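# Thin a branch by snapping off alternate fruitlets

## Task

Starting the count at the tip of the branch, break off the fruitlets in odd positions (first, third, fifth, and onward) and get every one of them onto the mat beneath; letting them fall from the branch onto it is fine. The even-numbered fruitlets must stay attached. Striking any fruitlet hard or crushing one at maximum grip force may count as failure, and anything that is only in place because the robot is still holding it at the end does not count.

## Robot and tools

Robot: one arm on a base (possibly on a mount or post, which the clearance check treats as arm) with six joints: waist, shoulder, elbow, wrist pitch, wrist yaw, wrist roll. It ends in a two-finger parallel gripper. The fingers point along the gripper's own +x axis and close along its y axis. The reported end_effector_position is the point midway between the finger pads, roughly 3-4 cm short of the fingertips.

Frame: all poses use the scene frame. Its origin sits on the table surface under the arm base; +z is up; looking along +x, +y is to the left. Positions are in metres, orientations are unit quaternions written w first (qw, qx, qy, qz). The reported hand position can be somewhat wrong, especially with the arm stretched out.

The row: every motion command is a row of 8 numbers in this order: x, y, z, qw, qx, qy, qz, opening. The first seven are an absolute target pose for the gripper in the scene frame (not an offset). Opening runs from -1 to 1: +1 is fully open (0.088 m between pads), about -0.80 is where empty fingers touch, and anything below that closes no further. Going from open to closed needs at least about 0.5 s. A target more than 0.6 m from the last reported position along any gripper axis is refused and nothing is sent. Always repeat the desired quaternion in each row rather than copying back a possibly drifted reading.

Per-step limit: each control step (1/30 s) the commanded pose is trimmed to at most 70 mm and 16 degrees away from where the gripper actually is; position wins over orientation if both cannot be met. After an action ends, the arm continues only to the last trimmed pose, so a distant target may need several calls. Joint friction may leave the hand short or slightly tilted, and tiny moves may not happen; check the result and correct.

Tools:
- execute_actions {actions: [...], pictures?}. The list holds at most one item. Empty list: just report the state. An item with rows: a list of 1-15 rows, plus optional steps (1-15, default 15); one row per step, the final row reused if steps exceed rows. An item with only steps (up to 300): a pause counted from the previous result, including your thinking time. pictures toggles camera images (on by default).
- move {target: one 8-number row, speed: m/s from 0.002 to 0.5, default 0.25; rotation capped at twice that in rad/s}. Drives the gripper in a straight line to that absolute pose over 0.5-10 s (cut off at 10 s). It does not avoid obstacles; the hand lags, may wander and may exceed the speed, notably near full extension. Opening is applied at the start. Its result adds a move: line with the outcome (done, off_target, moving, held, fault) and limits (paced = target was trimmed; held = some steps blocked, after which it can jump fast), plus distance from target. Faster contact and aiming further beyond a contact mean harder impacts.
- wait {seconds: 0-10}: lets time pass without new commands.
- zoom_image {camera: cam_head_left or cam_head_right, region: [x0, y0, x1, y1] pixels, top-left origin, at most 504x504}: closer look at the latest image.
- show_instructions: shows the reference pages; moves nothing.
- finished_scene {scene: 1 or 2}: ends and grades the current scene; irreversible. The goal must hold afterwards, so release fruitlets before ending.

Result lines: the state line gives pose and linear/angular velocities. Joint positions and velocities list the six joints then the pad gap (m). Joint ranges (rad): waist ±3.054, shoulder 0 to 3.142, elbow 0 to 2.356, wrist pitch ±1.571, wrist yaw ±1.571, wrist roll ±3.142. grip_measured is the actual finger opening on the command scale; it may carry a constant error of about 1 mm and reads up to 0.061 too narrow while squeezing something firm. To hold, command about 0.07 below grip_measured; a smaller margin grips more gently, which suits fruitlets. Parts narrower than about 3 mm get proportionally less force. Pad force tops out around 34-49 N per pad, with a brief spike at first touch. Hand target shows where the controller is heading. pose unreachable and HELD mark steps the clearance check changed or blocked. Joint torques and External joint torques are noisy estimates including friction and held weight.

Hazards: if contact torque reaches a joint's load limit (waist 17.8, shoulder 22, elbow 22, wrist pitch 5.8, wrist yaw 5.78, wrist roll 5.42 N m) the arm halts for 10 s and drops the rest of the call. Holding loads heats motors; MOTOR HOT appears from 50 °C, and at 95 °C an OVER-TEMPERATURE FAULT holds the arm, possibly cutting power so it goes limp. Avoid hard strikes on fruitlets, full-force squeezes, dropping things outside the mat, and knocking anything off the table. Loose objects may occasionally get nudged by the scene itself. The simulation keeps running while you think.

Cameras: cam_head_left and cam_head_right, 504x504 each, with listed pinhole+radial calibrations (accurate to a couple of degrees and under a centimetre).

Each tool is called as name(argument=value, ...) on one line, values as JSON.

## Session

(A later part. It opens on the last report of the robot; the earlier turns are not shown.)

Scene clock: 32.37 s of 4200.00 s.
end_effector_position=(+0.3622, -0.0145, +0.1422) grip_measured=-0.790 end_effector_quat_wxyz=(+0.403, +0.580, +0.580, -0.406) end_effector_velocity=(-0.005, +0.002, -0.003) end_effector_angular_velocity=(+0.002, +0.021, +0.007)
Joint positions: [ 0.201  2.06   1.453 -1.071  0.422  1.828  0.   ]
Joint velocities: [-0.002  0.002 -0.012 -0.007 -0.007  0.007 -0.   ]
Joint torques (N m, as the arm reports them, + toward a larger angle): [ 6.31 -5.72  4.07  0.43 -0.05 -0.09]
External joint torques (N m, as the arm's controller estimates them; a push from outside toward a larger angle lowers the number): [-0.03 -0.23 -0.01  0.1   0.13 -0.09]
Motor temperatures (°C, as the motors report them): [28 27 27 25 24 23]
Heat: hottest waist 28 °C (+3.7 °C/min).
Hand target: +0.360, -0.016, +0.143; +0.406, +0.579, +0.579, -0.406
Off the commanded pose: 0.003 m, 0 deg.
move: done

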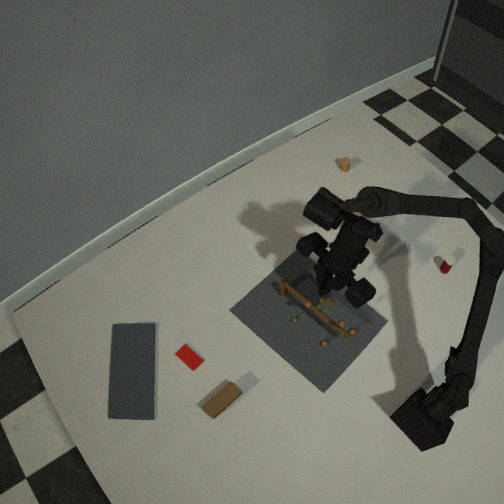

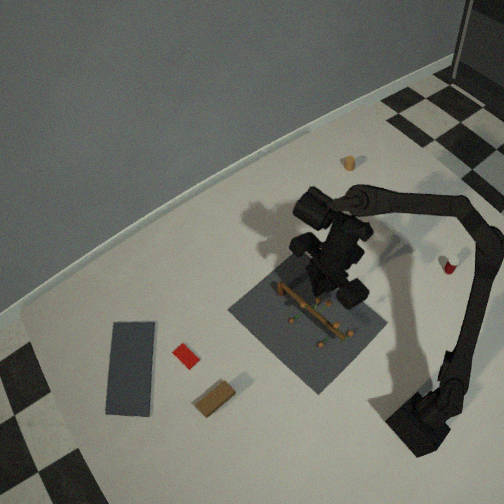

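move(target=[0.347, -0.014, 0.14, 0.406, 0.579, 0.579, -0.406, -1], speed=0.04)

move(target=[0.347, -0.013, 0.121, 0.406, 0.579, 0.579, -0.406, -1], speed=0.02)

zoom_image(camera="cam_head_left", region=[260, 250, 420, 370])

zoom_image(camera="cam_head_right", region=[260, 250, 420, 370])

Scene clock: 34.53 s of 4200.00 s.
end_effector_position=(+0.3484, -0.0131, +0.1382) grip_measured=-0.790 end_effector_quat_wxyz=(+0.404, +0.577, +0.582, -0.407) end_effector_velocity=(-0.002, +0.002, -0.000) end_effector_angular_velocity=(+0.022, +0.008, -0.009)
Joint positions: [ 0.205  2.021  1.377 -1.041  0.422  1.83   0.   ]
Joint velocities: [-0.002 -0.007 -0.012  0.007 -0.022  0.007  0.   ]
Joint torques (N m, as the arm reports them, + toward a larger angle): [ 6.33 -5.58  4.13  0.85 -0.06  0.08]
External joint torques (N m, as the arm's controller estimates them; a push from outside toward a larger angle lowers the number): [ 0.26 -0.38  0.07  0.52  0.12  0.09]
Motor temperatures (°C, as the motors report them): [28 27 27 25 24 23]
Heat: hottest waist 28 °C (+3.5 °C/min).
Hand target: +0.347, -0.014, +0.140; +0.406, +0.579, +0.579, -0.406
Off the commanded pose: 0.002 m, 0 deg.
move: done

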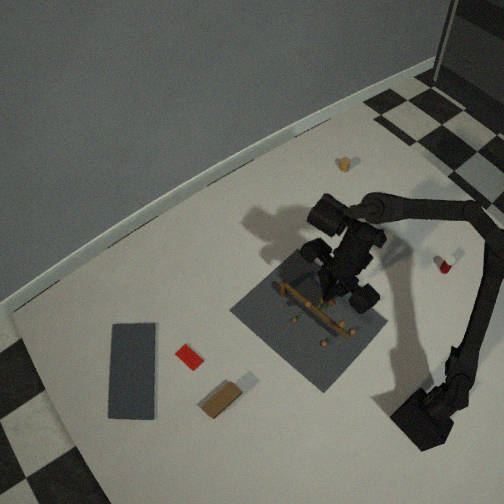

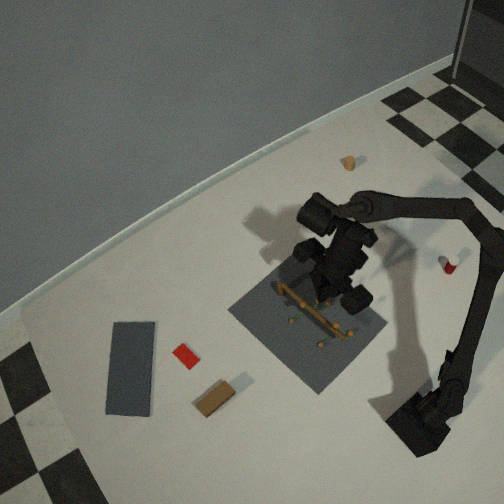

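Scene clock: 35.67 s of 4200.00 s.
end_effector_position=(+0.3486, -0.0126, +0.1222) grip_measured=-0.790 end_effector_quat_wxyz=(+0.404, +0.581, +0.579, -0.405) end_effector_velocity=(-0.002, -0.003, -0.002) end_effector_angular_velocity=(-0.009, +0.001, +0.020)
Joint positions: [ 0.175  2.021  1.328 -0.968  0.424  1.796  0.   ]
Joint velocities: [-0.007 -0.002 -0.002 -0.007  0.007 -0.022 -0.   ]
Joint torques (N m, as the arm reports them, + toward a larger angle): [ 5.89 -4.87  3.92  0.82  0.   -0.11]
External joint torques (N m, as the arm's controller estimates them; a push from outside toward a larger angle lowers the number): [-0.15  0.44 -0.06  0.5   0.17 -0.1 ]
Motor temperatures (°C, as the motors report them): [28 27 27 25 24 23]
Heat: hottest waist 28 °C (+3.4 °C/min).
Hand target: +0.347, -0.013, +0.121; +0.406, +0.579, +0.579, -0.406
Off the commanded pose: 0.002 m, 0 deg.
move: done

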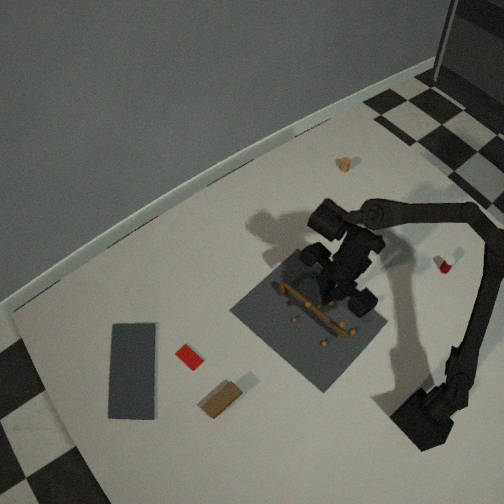

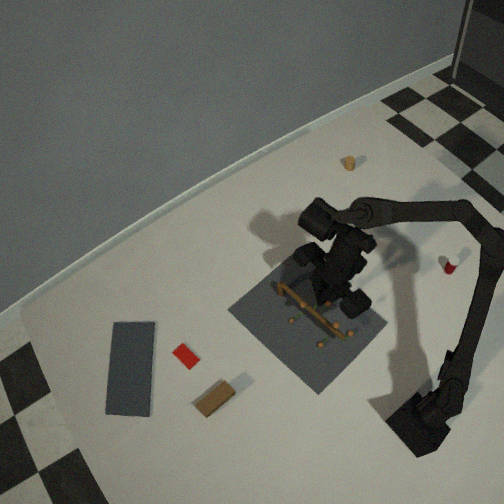

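Region (260, 250, 420, 370) of cam_head_left's 504x504 image, scaled by 3.150, with more detail than that image has; it fills the top 378 rows of this view, and the rest is white.

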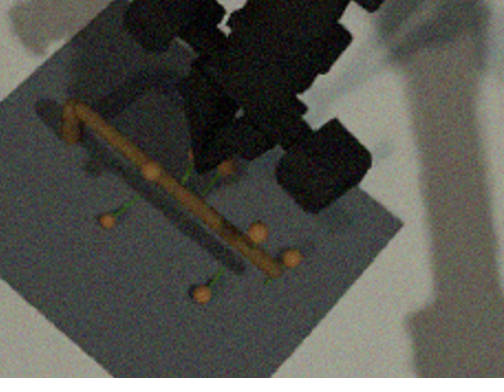

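Region (260, 250, 420, 370) of cam_head_right's 504x504 image, scaled by 3.150, with more detail than that image has; it fills the top 378 rows of this view, and the rest is white.

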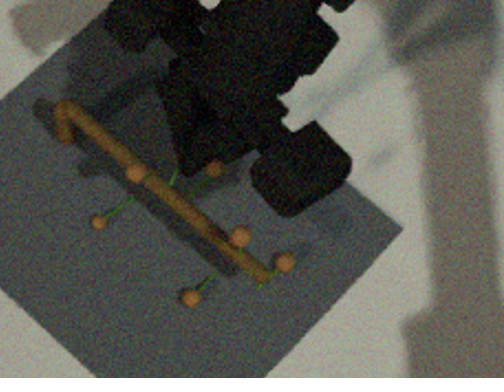

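Push +x, slightly -y and down.

move(target=[0.372, -0.02, 0.104, 0.406, 0.579, 0.579, -0.406, -1], speed=0.02)

zoom_image(camera="cam_head_left", region=[260, 250, 420, 370])

Scene clock: 38.00 s of 4200.00 s.
end_effector_position=(+0.3689, -0.0203, +0.1046) grip_measured=-0.790 end_effector_quat_wxyz=(+0.404, +0.579, +0.581, -0.406) end_effector_velocity=(+0.001, +0.003, +0.000) end_effector_angular_velocity=(+0.023, -0.003, +0.001)
Joint positions: [ 0.117  2.088  1.4   -0.953  0.428  1.733  0.   ]
Joint velocities: [-0.002  0.002  0.002  0.007 -0.022 -0.007 -0.   ]
Joint torques (N m, as the arm reports them, + toward a larger angle): [ 6.27 -4.16  6.27  0.75 -0.02 -0.11]
External joint torques (N m, as the arm's controller estimates them; a push from outside toward a larger angle lowers the number): [-0.17  1.56  2.42  0.47  0.16 -0.11]
Motor temperatures (°C, as the motors report them): [28 27 27 25 24 23]
Heat: hottest waist 28 °C (+3.2 °C/min).
Hand target: +0.372, -0.020, +0.104; +0.406, +0.579, +0.579, -0.406
Off the commanded pose: 0.003 m, 0 deg.
move: done

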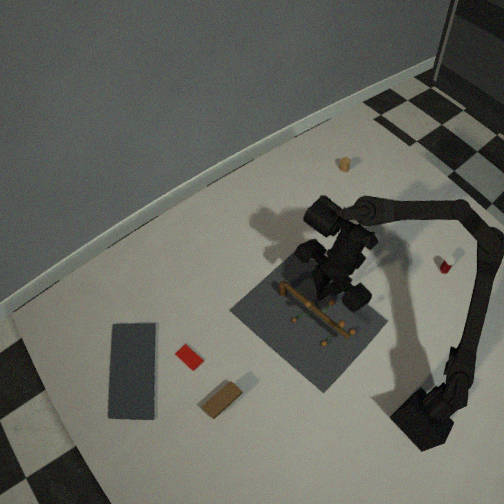

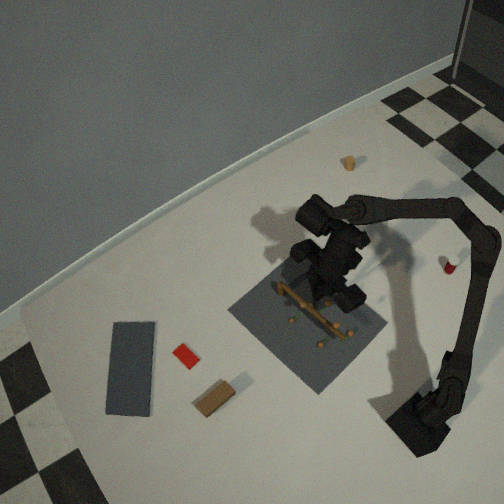

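Region (260, 250, 420, 370) of cam_head_left's 504x504 image, scaled by 3.150, with more detail than that image has; it fills the top 378 rows of this view, and the rest is white.

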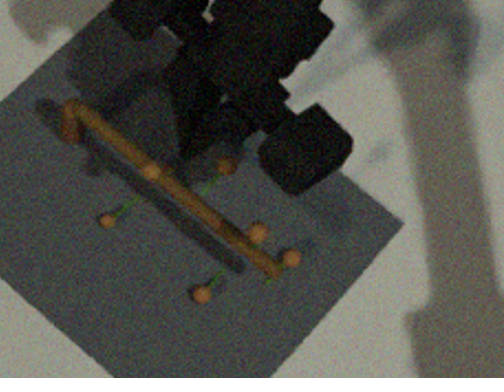

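move(target=[0.36, -0.12, 0.2, 0.406, 0.579, 0.579, -0.406, -1], speed=0.15)

zoom_image(camera="cam_head_left", region=[230, 230, 420, 390])

Scene clock: 40.47 s of 4200.00 s.
end_effector_position=(+0.3588, -0.1172, +0.1981) grip_measured=-0.790 end_effector_quat_wxyz=(+0.404, +0.576, +0.583, -0.406) end_effector_velocity=(-0.000, -0.004, +0.001) end_effector_angular_velocity=(-0.007, -0.014, +0.031)
Joint positions: [ 0.115  1.946  1.742 -1.442  0.43   1.729  0.   ]
Joint velocities: [-0.002 -0.002  0.007 -0.007  0.007 -0.037 -0.   ]
Joint torques (N m, as the arm reports them, + toward a larger angle): [ 5.95 -4.71  6.39  0.35 -0.05 -0.05]
External joint torques (N m, as the arm's controller estimates them; a push from outside toward a larger angle lowers the number): [-0.2   0.4   2.46  0.08  0.13 -0.05]
Motor temperatures (°C, as the motors report them): [29 27 28 25 24 23]
Heat: hottest waist 29 °C (+4.4 °C/min).
Hand target: +0.360, -0.120, +0.200; +0.406, +0.579, +0.579, -0.406
Off the commanded pose: 0.004 m, 1 deg.
move: done

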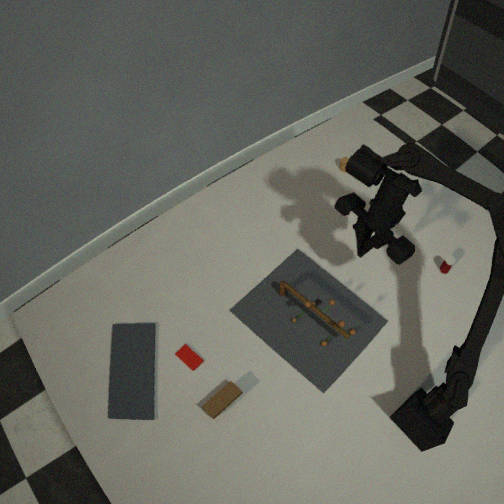

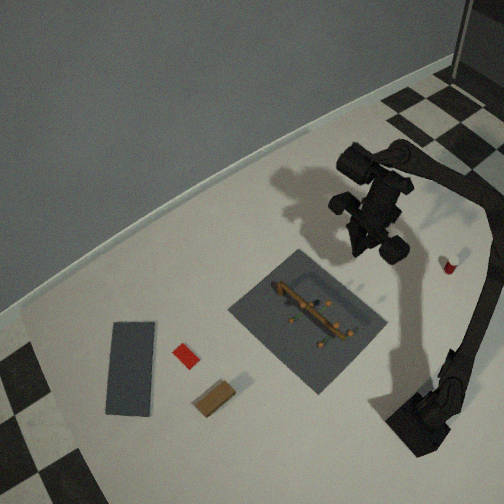

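Region (230, 230, 420, 390) of cam_head_left's 504x504 image, scaled by 2.653, with more detail than that image has; it fills the top 424 rows of this view, and the rest is white.

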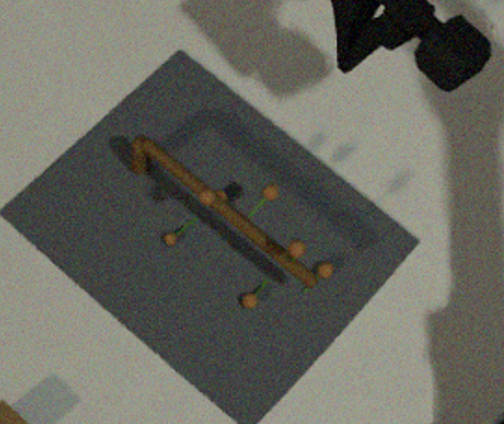

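It's on the mat beneath the branch.

finished_scene(scene=2)

The scene is finished: the task was done.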